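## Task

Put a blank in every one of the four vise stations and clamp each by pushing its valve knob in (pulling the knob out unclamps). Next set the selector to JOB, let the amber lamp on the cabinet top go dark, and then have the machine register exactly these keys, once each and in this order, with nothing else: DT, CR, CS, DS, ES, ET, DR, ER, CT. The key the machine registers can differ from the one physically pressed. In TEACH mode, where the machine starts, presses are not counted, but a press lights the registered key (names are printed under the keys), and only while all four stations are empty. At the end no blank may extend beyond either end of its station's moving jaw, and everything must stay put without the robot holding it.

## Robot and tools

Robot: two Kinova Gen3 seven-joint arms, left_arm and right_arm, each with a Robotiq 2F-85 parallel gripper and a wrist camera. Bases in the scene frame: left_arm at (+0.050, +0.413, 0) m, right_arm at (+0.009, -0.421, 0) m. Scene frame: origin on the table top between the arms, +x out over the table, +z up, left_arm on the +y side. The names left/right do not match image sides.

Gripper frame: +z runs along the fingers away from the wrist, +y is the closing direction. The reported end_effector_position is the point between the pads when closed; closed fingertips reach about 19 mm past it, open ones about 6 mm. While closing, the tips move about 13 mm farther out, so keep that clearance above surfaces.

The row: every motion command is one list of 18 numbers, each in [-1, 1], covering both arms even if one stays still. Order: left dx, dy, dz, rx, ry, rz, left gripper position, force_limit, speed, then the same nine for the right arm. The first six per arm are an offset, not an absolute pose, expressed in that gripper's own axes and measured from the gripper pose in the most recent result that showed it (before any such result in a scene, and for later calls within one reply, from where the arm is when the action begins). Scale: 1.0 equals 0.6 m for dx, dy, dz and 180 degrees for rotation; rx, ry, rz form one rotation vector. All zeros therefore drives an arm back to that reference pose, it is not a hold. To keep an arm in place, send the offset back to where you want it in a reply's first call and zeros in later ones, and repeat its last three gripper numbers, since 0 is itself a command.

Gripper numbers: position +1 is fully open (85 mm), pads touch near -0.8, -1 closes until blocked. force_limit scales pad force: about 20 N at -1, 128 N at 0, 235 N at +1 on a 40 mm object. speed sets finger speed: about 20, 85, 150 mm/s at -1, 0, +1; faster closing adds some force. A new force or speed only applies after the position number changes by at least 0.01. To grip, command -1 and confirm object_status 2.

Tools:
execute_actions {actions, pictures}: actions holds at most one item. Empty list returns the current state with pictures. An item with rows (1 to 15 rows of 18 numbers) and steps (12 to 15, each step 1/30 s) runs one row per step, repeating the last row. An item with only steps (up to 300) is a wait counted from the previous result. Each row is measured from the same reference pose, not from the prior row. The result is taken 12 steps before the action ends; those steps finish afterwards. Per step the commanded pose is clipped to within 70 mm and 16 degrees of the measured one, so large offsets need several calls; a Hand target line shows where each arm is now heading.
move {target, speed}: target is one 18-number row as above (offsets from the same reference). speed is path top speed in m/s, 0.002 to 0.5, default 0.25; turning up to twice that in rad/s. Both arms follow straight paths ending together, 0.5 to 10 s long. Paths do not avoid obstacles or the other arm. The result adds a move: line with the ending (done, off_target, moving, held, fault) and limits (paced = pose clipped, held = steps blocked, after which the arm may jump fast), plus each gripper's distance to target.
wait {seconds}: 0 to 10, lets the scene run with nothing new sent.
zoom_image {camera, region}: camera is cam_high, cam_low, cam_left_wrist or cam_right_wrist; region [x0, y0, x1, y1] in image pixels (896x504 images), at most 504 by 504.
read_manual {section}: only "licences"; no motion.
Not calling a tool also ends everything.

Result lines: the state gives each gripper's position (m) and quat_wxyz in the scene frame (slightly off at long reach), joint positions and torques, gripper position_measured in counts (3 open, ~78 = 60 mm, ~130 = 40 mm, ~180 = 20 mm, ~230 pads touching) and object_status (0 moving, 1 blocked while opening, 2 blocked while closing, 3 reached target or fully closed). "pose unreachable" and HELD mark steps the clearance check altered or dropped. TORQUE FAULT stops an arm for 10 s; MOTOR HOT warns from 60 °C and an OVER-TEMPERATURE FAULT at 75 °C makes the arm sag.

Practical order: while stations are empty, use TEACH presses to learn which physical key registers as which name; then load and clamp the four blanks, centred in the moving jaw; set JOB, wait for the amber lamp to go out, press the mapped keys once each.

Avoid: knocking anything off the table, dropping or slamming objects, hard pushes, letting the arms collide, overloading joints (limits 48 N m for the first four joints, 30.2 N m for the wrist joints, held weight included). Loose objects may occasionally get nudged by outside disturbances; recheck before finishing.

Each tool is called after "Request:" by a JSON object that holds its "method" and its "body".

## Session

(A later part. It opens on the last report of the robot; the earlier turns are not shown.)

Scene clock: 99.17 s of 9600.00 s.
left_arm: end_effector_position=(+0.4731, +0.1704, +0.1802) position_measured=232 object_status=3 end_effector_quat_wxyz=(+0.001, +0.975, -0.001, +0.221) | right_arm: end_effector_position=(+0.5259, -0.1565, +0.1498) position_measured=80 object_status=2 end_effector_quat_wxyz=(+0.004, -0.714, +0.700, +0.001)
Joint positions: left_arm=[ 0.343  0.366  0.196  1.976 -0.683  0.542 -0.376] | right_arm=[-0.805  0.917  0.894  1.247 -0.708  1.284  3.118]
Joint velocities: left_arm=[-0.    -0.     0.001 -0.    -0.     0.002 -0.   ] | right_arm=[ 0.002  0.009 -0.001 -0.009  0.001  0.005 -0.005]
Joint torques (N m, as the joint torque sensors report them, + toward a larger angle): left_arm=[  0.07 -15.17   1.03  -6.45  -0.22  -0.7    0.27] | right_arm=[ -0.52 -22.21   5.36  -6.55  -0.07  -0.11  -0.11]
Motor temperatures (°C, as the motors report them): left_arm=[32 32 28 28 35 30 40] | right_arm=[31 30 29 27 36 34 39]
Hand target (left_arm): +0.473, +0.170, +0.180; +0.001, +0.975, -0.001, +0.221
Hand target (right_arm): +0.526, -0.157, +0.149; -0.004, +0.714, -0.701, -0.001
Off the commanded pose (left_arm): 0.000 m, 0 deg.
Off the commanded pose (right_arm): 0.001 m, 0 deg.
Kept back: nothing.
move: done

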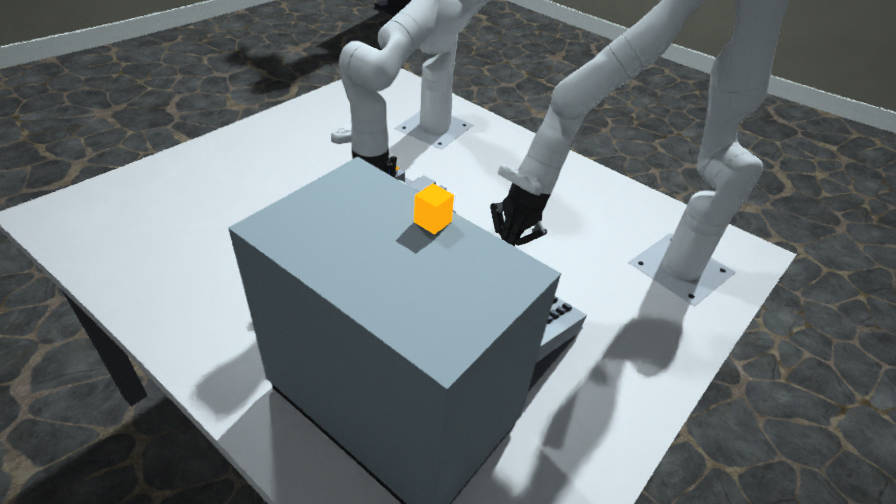

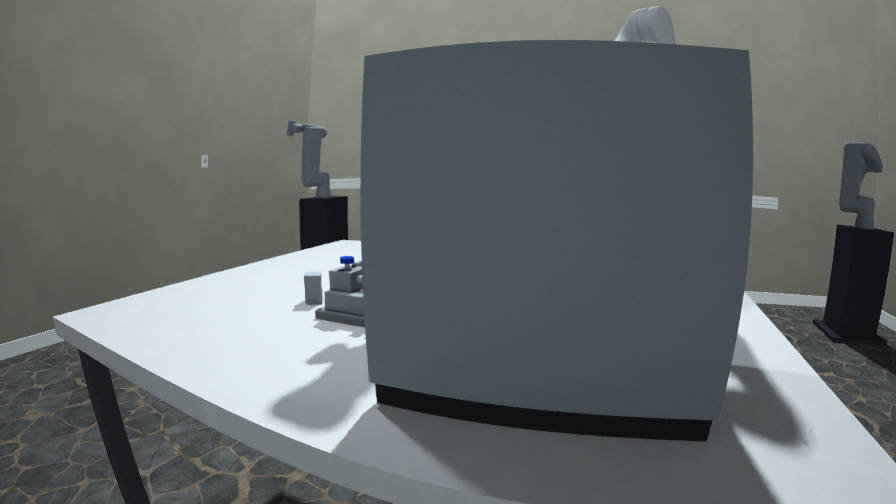

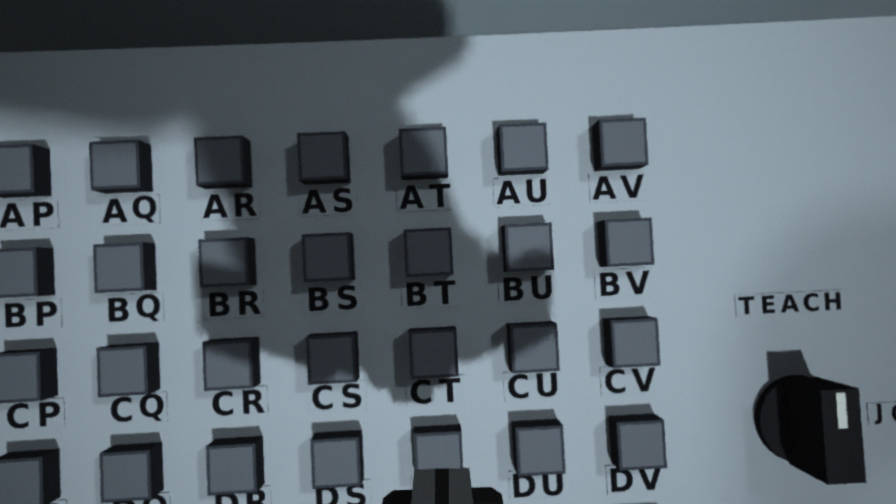

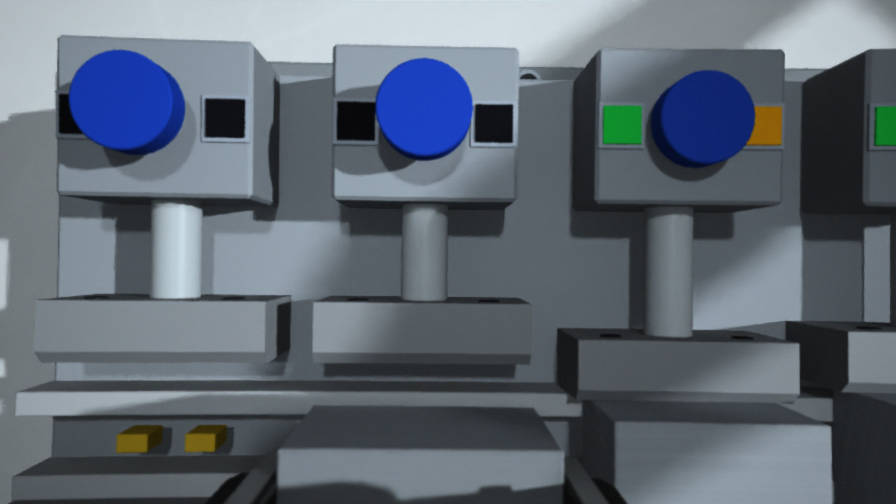

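Request:
{"method": "move", "body": {"target": [0,0,0,0,0,0,-1,0,1, -0.001,-0.0017,0.071,0,0,0,-1,-0.5,-0.5], "speed": 0.07}}

Request:
{"method": "move", "body": {"target": [0,0,0,0,0,0,-1,0,1, 0,0,0.010,0,0,0,-1,-0.5,-0.5], "speed": 0.015}}

Request:
{"method": "move", "body": {"target": [0,0,0,0,0,0,-1,0,1, 0,0,0,0,0,0,0.55,-0.5,0]}}

Request:
{"method": "move", "body": {"target": [0,0,0,0,0,0,-1,0,1, 0,0,-0.073,0,0,0,0.55,-0.5,0], "speed": 0.12}}

Request:
{"method": "move", "body": {"target": [0,0,0,0,0,0,-1,0,1, 0.174,0,0.015,0,0,0,-1,0,1], "speed": 0.15}}

Scene clock: 100.87 s of 9600.00 s.
left_arm: end_effector_position=(+0.4731, +0.1704, +0.1802) position_measured=232 object_status=3 end_effector_quat_wxyz=(+0.001, +0.975, -0.001, +0.221) | right_arm: end_effector_position=(+0.5271, -0.1557, +0.1073) position_measured=80 object_status=2 end_effector_quat_wxyz=(+0.005, -0.714, +0.701, +0.001)
Joint positions: left_arm=[ 0.343  0.366  0.196  1.976 -0.683  0.542 -0.376] | right_arm=[-0.8    0.968  0.865  1.292 -0.744  1.199  3.146]
Joint velocities: left_arm=[-0.001  0.     0.     0.     0.001  0.    -0.   ] | right_arm=[-0.001  0.002 -0.001  0.001 -0.001 -0.002  0.001]
Joint torques (N m, as the joint torque sensors report them, + toward a larger angle): left_arm=[  0.   -15.17   1.13  -6.4   -0.19  -0.77   0.2 ] | right_arm=[ -0.2  -22.74   5.53  -6.44  -0.03  -0.3    0.02]
Motor temperatures (°C, as the motors report them): left_arm=[32 32 28 28 35 30 40] | right_arm=[31 30 29 27 36 34 39]
Hand target (left_arm): +0.473, +0.170, +0.180; +0.001, +0.975, -0.001, +0.221
Hand target (right_arm): +0.527, -0.156, +0.107; -0.004, +0.714, -0.701, -0.001
Off the commanded pose (left_arm): 0.000 m, 0 deg.
Off the commanded pose (right_arm): 0.000 m, 0 deg.
Kept back: nothing.
move: done

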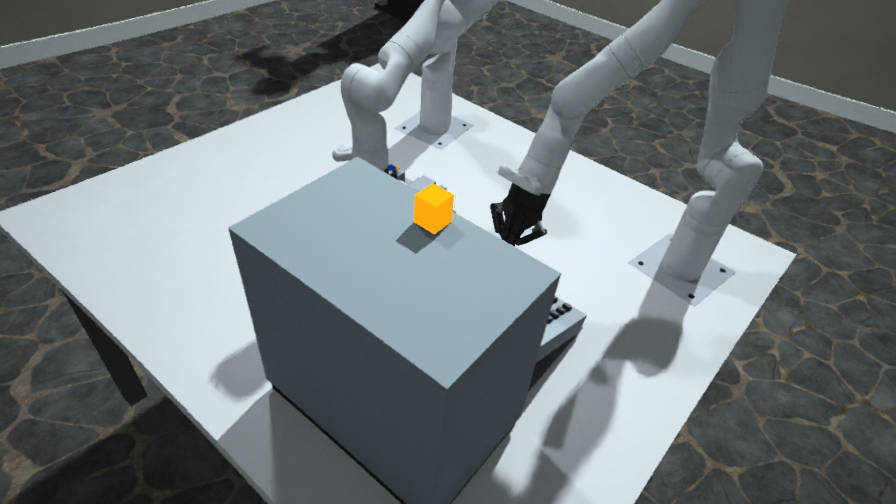

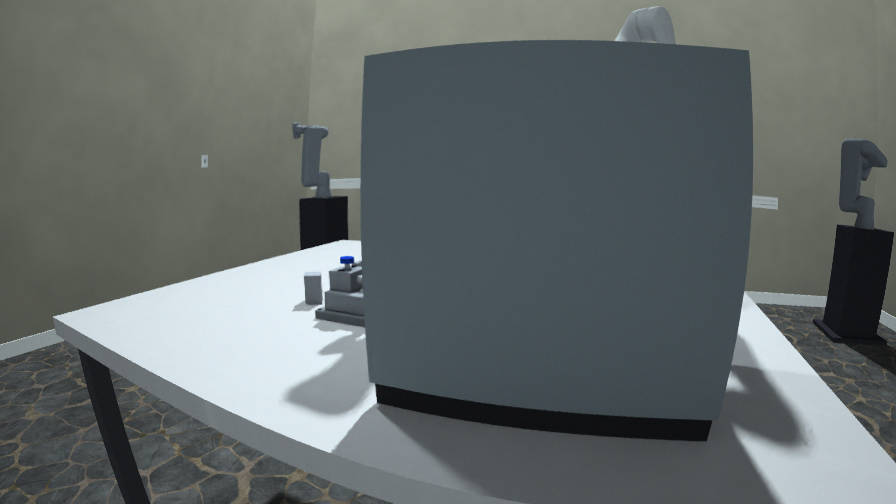

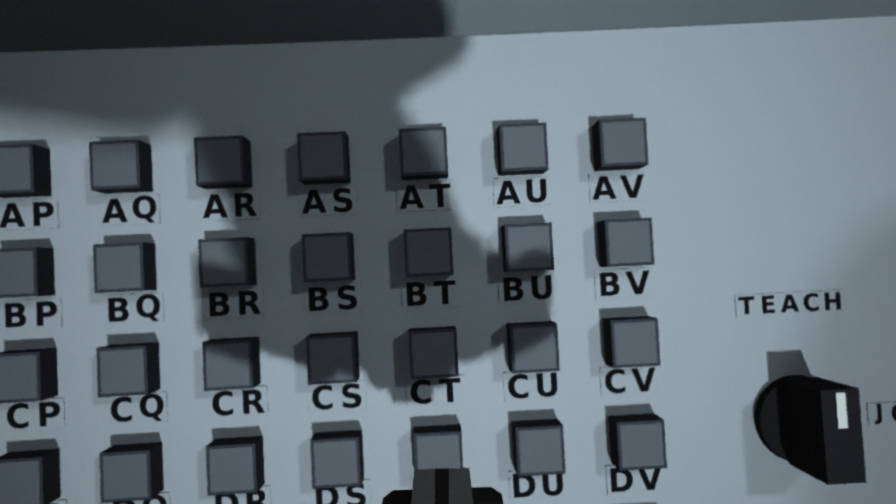

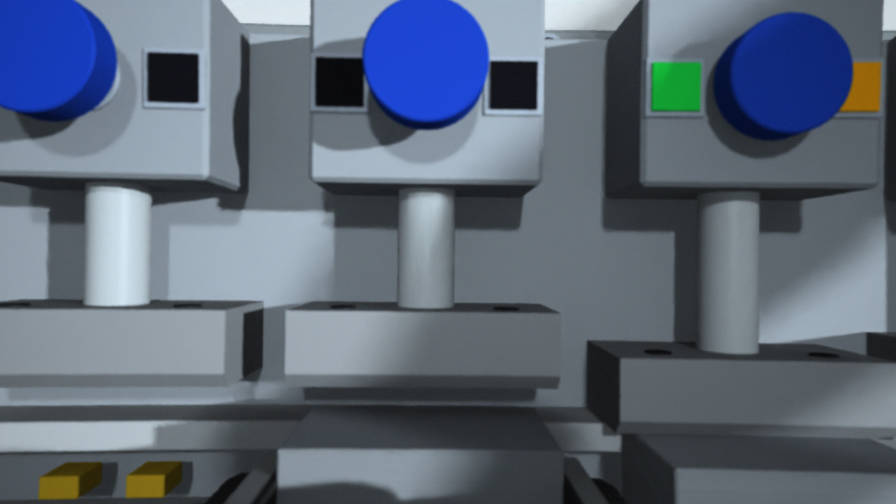

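Scene clock: 101.57 s of 9600.00 s.
left_arm: end_effector_position=(+0.4731, +0.1704, +0.1802) position_measured=232 object_status=3 end_effector_quat_wxyz=(+0.001, +0.975, -0.001, +0.221) | right_arm: end_effector_position=(+0.5272, -0.1558, +0.1030) position_measured=80 object_status=2 end_effector_quat_wxyz=(+0.005, -0.714, +0.701, +0.001)
Joint positions: left_arm=[ 0.343  0.366  0.196  1.976 -0.683  0.542 -0.376] | right_arm=[-0.8    0.973  0.862  1.298 -0.749  1.19   3.151]
Joint velocities: left_arm=[ 0.001 -0.     0.     0.    -0.001  0.002 -0.   ] | right_arm=[-0.003 -0.001  0.     0.002 -0.001 -0.001  0.002]
Joint torques (N m, as the joint torque sensors report them, + toward a larger angle): left_arm=[  0.17 -15.16   1.12  -6.39  -0.17  -0.73   0.2 ] | right_arm=[ -0.34 -19.3    4.42  -5.59  -0.05  -0.81  -0.18]
Motor temperatures (°C, as the motors report them): left_arm=[32 32 28 28 35 30 40] | right_arm=[31 30 29 27 36 34 39]
Hand target (left_arm): +0.473, +0.170, +0.180; +0.001, +0.975, -0.001, +0.221
Hand target (right_arm): +0.527, -0.156, +0.101; -0.005, +0.714, -0.701, -0.001
Off the commanded pose (left_arm): 0.000 m, 0 deg.
Off the commanded pose (right_arm): 0.002 m, 0 deg.
Kept back: nothing.
move: done

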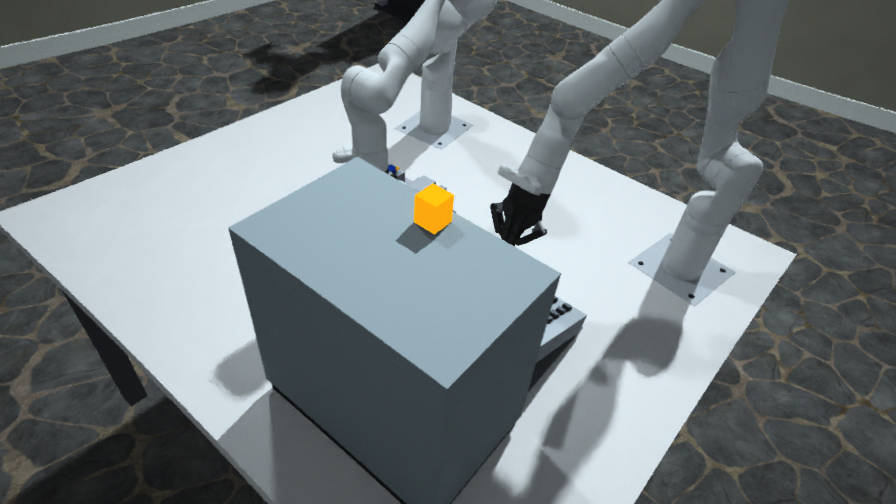

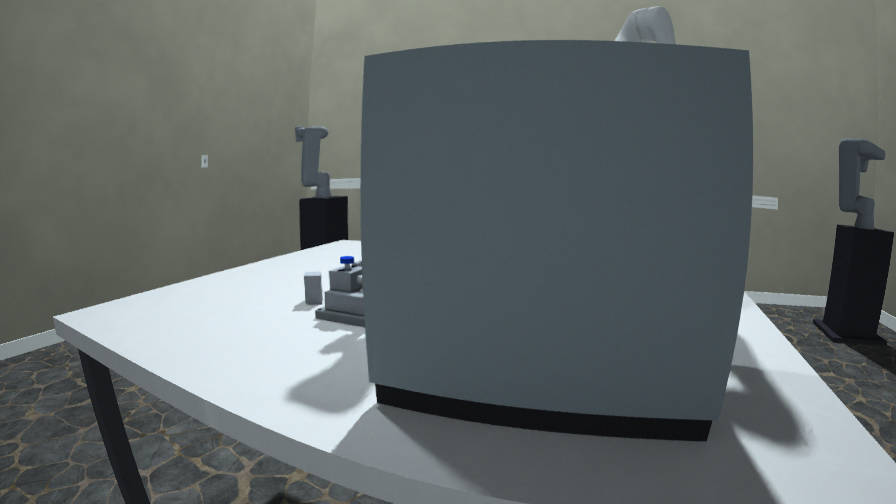

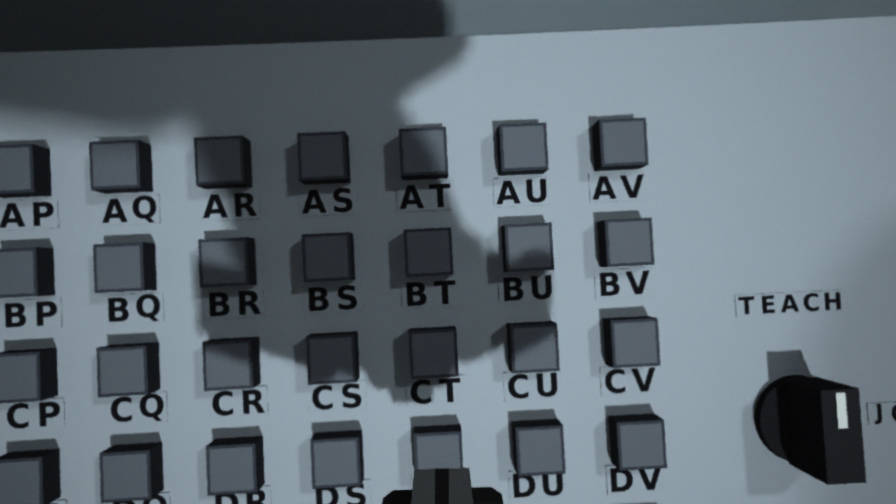

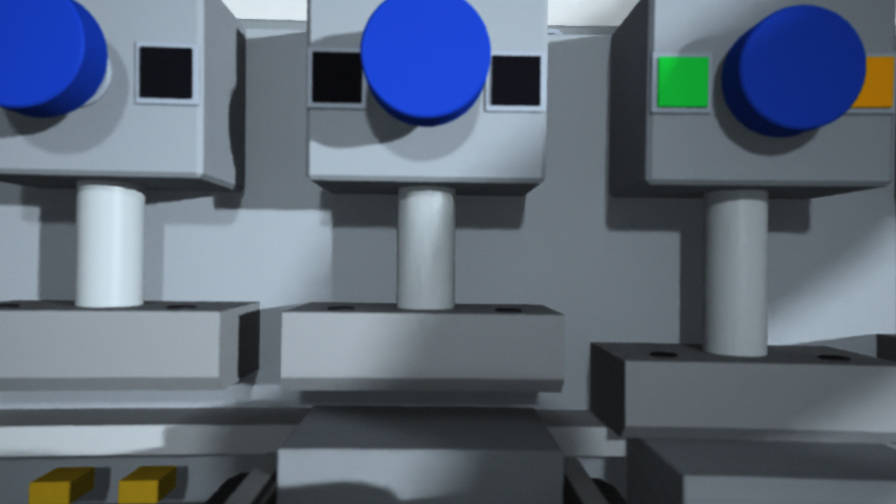

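Scene clock: 102.07 s of 9600.00 s.
left_arm: end_effector_position=(+0.4731, +0.1704, +0.1802) position_measured=232 object_status=3 end_effector_quat_wxyz=(+0.001, +0.975, -0.001, +0.221) | right_arm: end_effector_position=(+0.5272, -0.1558, +0.1030) position_measured=59 object_status=3 end_effector_quat_wxyz=(+0.005, -0.714, +0.701, +0.001)
Joint positions: left_arm=[ 0.343  0.366  0.196  1.976 -0.683  0.542 -0.376] | right_arm=[-0.8    0.973  0.862  1.298 -0.749  1.189  3.15 ]
Joint velocities: left_arm=[ 0.     0.     0.     0.001 -0.001 -0.    -0.001] | right_arm=[-0.002 -0.    -0.001 -0.001  0.001 -0.001 -0.001]
Joint torques (N m, as the joint torque sensors report them, + toward a larger angle): left_arm=[  0.03 -15.09   1.07  -6.34  -0.16  -0.74   0.19] | right_arm=[ -0.33 -21.43   5.15  -5.74   0.06  -0.18   0.  ]
Motor temperatures (°C, as the motors report them): left_arm=[32 32 28 28 35 30 40] | right_arm=[31 30 29 27 36 34 39]
Hand target (left_arm): +0.473, +0.170, +0.180; +0.001, +0.975, -0.001, +0.221
Hand target (right_arm): +0.527, -0.156, +0.103; -0.005, +0.714, -0.701, -0.001
Off the commanded pose (left_arm): 0.000 m, 0 deg.
Off the commanded pose (right_arm): 0.000 m, 0 deg.
Kept back: nothing.
move: done

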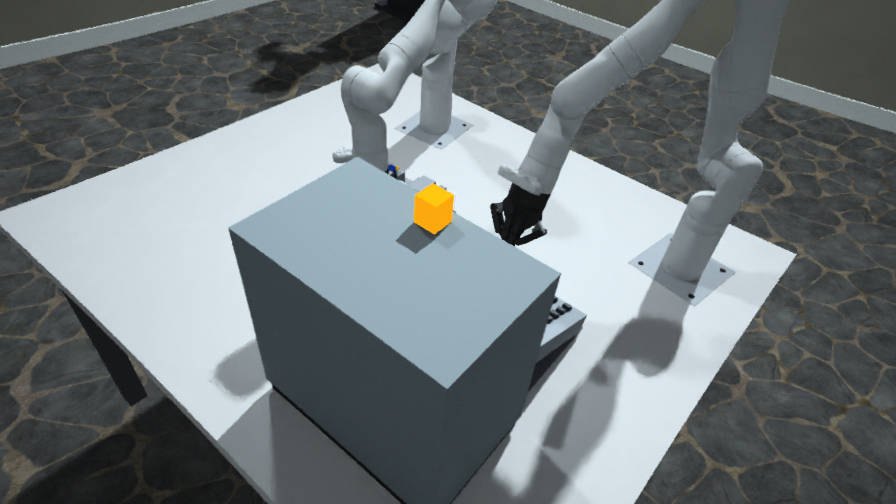

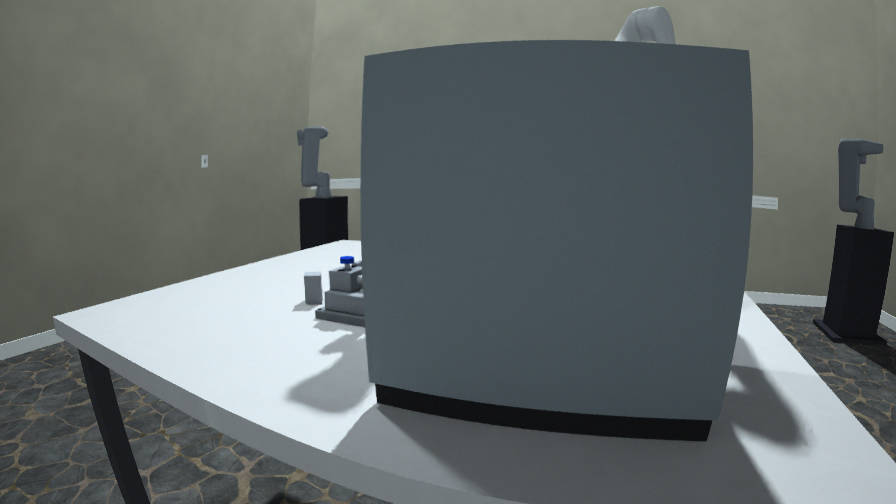

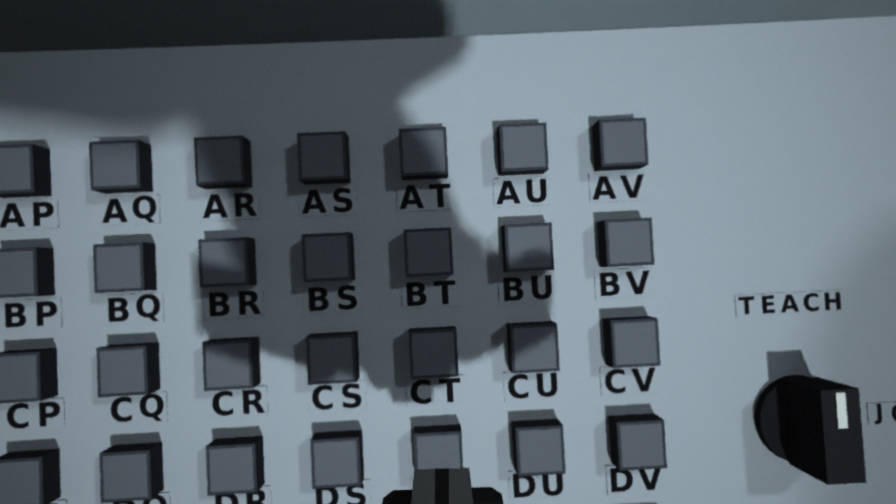

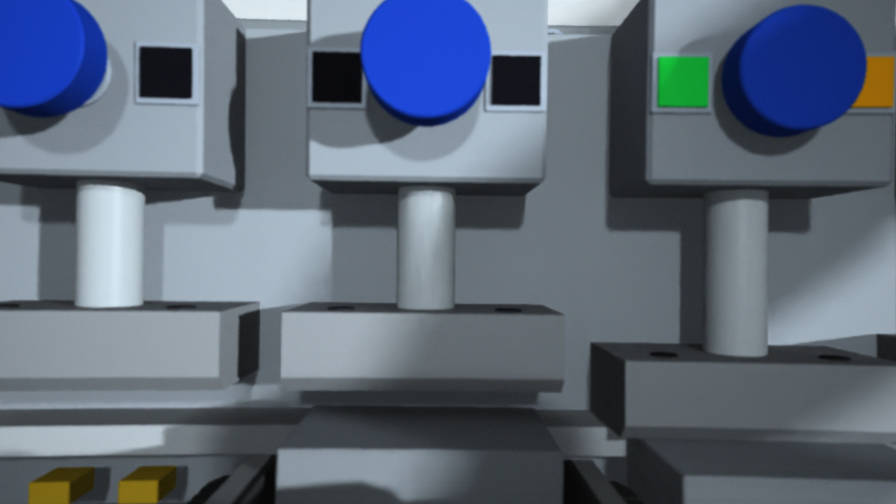

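Scene clock: 102.90 s of 9600.00 s.
left_arm: end_effector_position=(+0.4731, +0.1704, +0.1802) position_measured=232 object_status=3 end_effector_quat_wxyz=(+0.001, +0.975, -0.001, +0.221) | right_arm: end_effector_position=(+0.5269, -0.1560, +0.1466) position_measured=59 object_status=3 end_effector_quat_wxyz=(+0.005, -0.714, +0.700, +0.001)
Joint positions: left_arm=[ 0.343  0.366  0.196  1.976 -0.683  0.542 -0.376] | right_arm=[-0.803  0.922  0.891  1.247 -0.711  1.278  3.12 ]
Joint velocities: left_arm=[-0.001 -0.     0.    -0.     0.     0.002 -0.001] | right_arm=[ 0.    -0.002  0.002 -0.001  0.001  0.004 -0.   ]
Joint torques (N m, as the joint torque sensors report them, + toward a larger angle): left_arm=[  0.11 -15.14   1.12  -6.49  -0.13  -0.68   0.23] | right_arm=[ -0.23 -21.03   4.73  -6.25   0.06  -0.02  -0.11]
Motor temperatures (°C, as the motors report them): left_arm=[32 32 28 28 35 30 40] | right_arm=[31 30 29 27 36 34 39]
Hand target (left_arm): +0.473, +0.170, +0.180; +0.001, +0.975, -0.001, +0.221
Hand target (right_arm): +0.527, -0.156, +0.147; -0.005, +0.714, -0.700, -0.001
Off the commanded pose (left_arm): 0.000 m, 0 deg.
Off the commanded pose (right_arm): 0.000 m, 0 deg.
Kept back: nothing.
move: done

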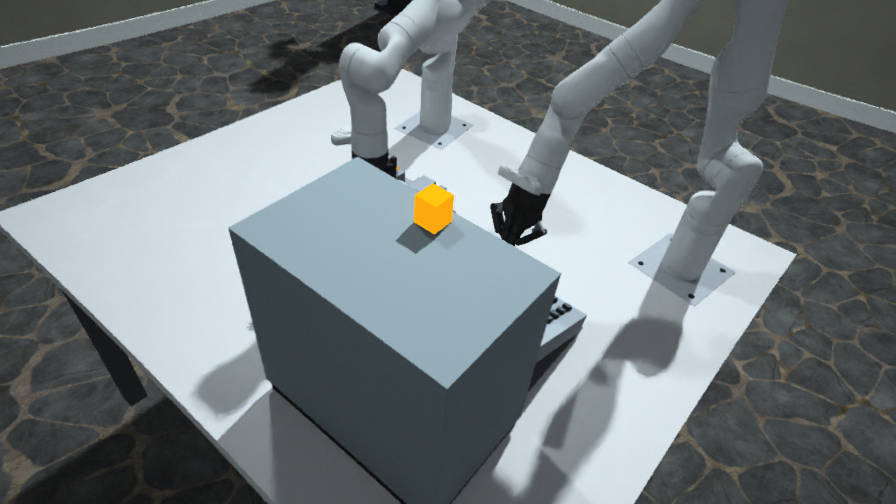

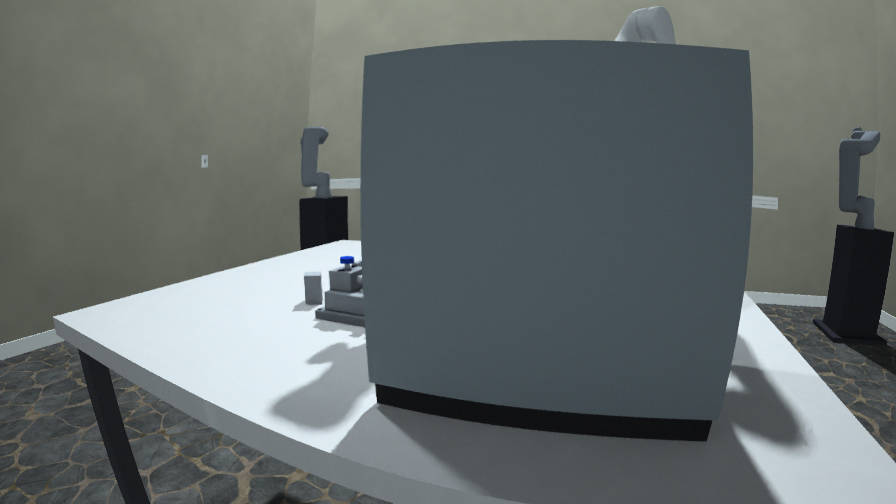

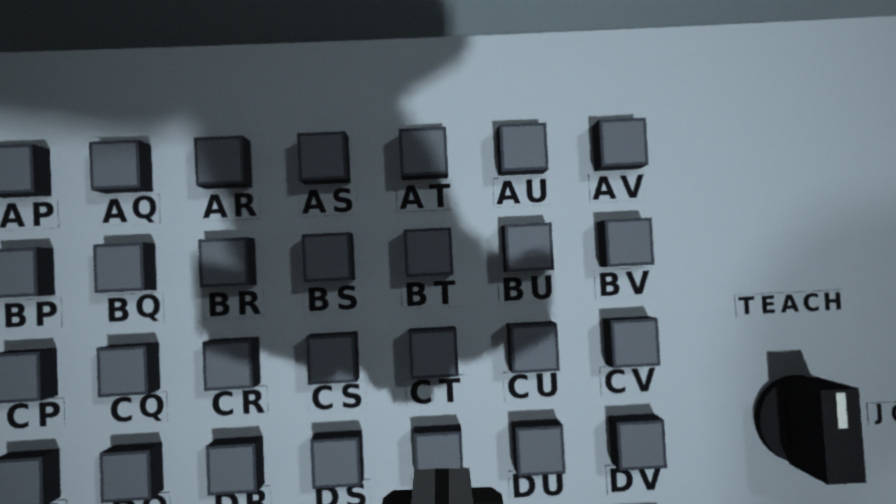

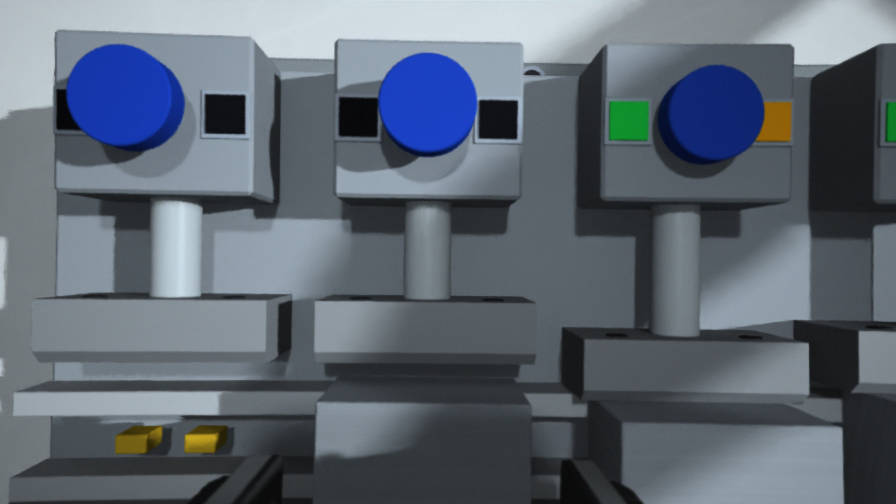

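Scene clock: 104.00 s of 9600.00 s.
left_arm: end_effector_position=(+0.4731, +0.1704, +0.1802) position_measured=232 object_status=3 end_effector_quat_wxyz=(+0.001, +0.975, -0.001, +0.221) | right_arm: end_effector_position=(+0.5293, -0.2601, +0.1371) position_measured=232 object_status=3 end_effector_quat_wxyz=(+0.005, -0.714, +0.700, +0.000)
Joint positions: left_arm=[ 0.343  0.366  0.196  1.976 -0.683  0.542 -0.376] | right_arm=[-0.683  0.861  0.89   1.422 -0.699  1.181  3.342]
Joint velocities: left_arm=[ 0.    -0.001  0.    -0.001  0.     0.001  0.   ] | right_arm=[ 0.006 -0.003  0.001  0.001 -0.002 -0.001  0.006]
Joint torques (N m, as the joint torque sensors report them, + toward a larger angle): left_arm=[  0.04 -15.22   1.09  -6.43  -0.19  -0.77   0.24] | right_arm=[ -0.15 -19.66   4.59  -5.96  -0.02  -0.29   0.35]
Motor temperatures (°C, as the motors report them): left_arm=[32 32 28 28 35 30 40] | right_arm=[31 30 29 27 36 34 39]
Hand target (left_arm): +0.473, +0.170, +0.180; +0.001, +0.975, -0.001, +0.221
Hand target (right_arm): +0.529, -0.260, +0.137; -0.005, +0.714, -0.701, -0.001
Off the commanded pose (left_arm): 0.000 m, 0 deg.
Off the commanded pose (right_arm): 0.001 m, 0 deg.
Kept back: nothing.
move: done

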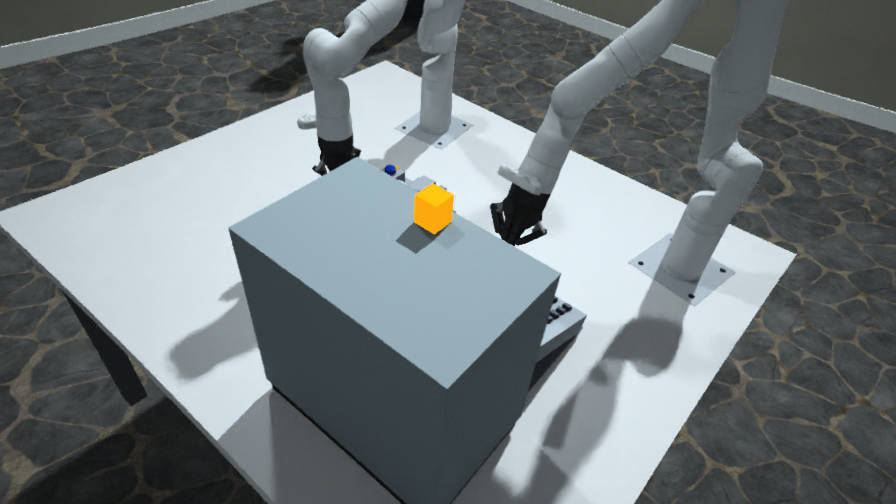

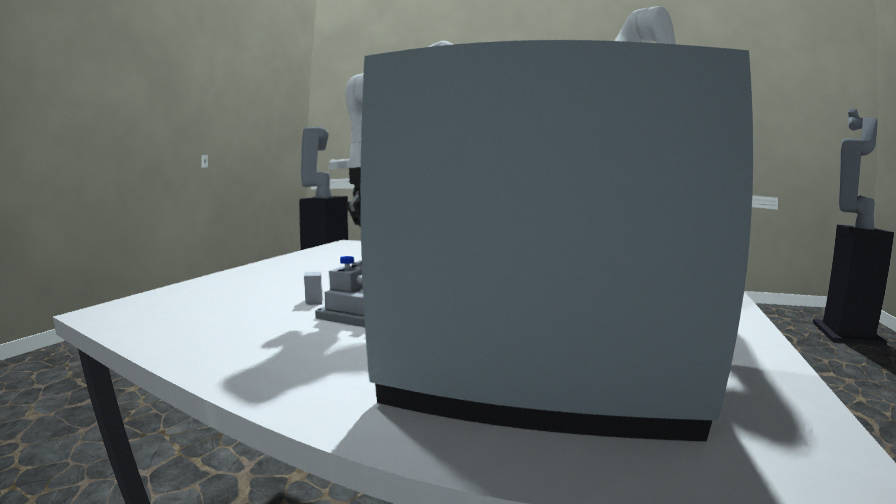

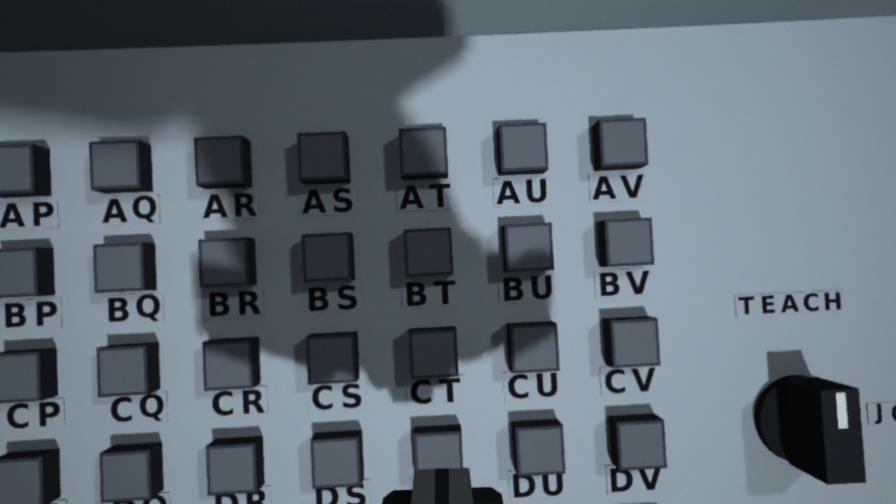

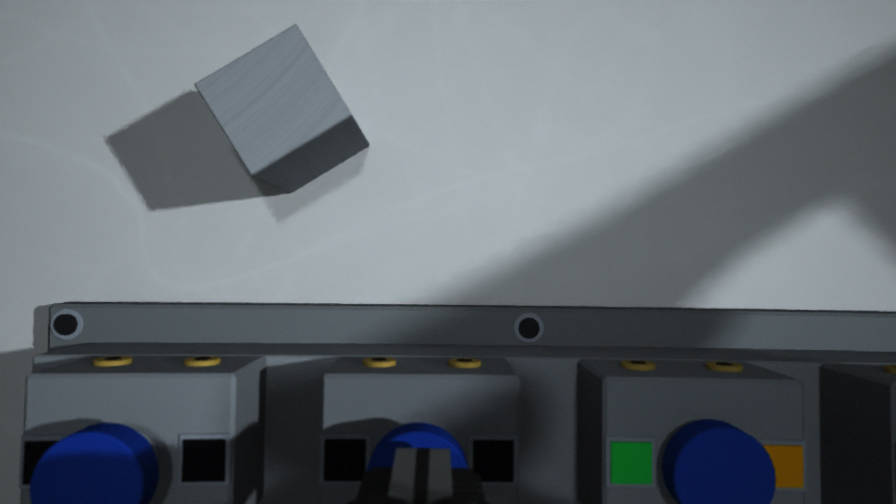

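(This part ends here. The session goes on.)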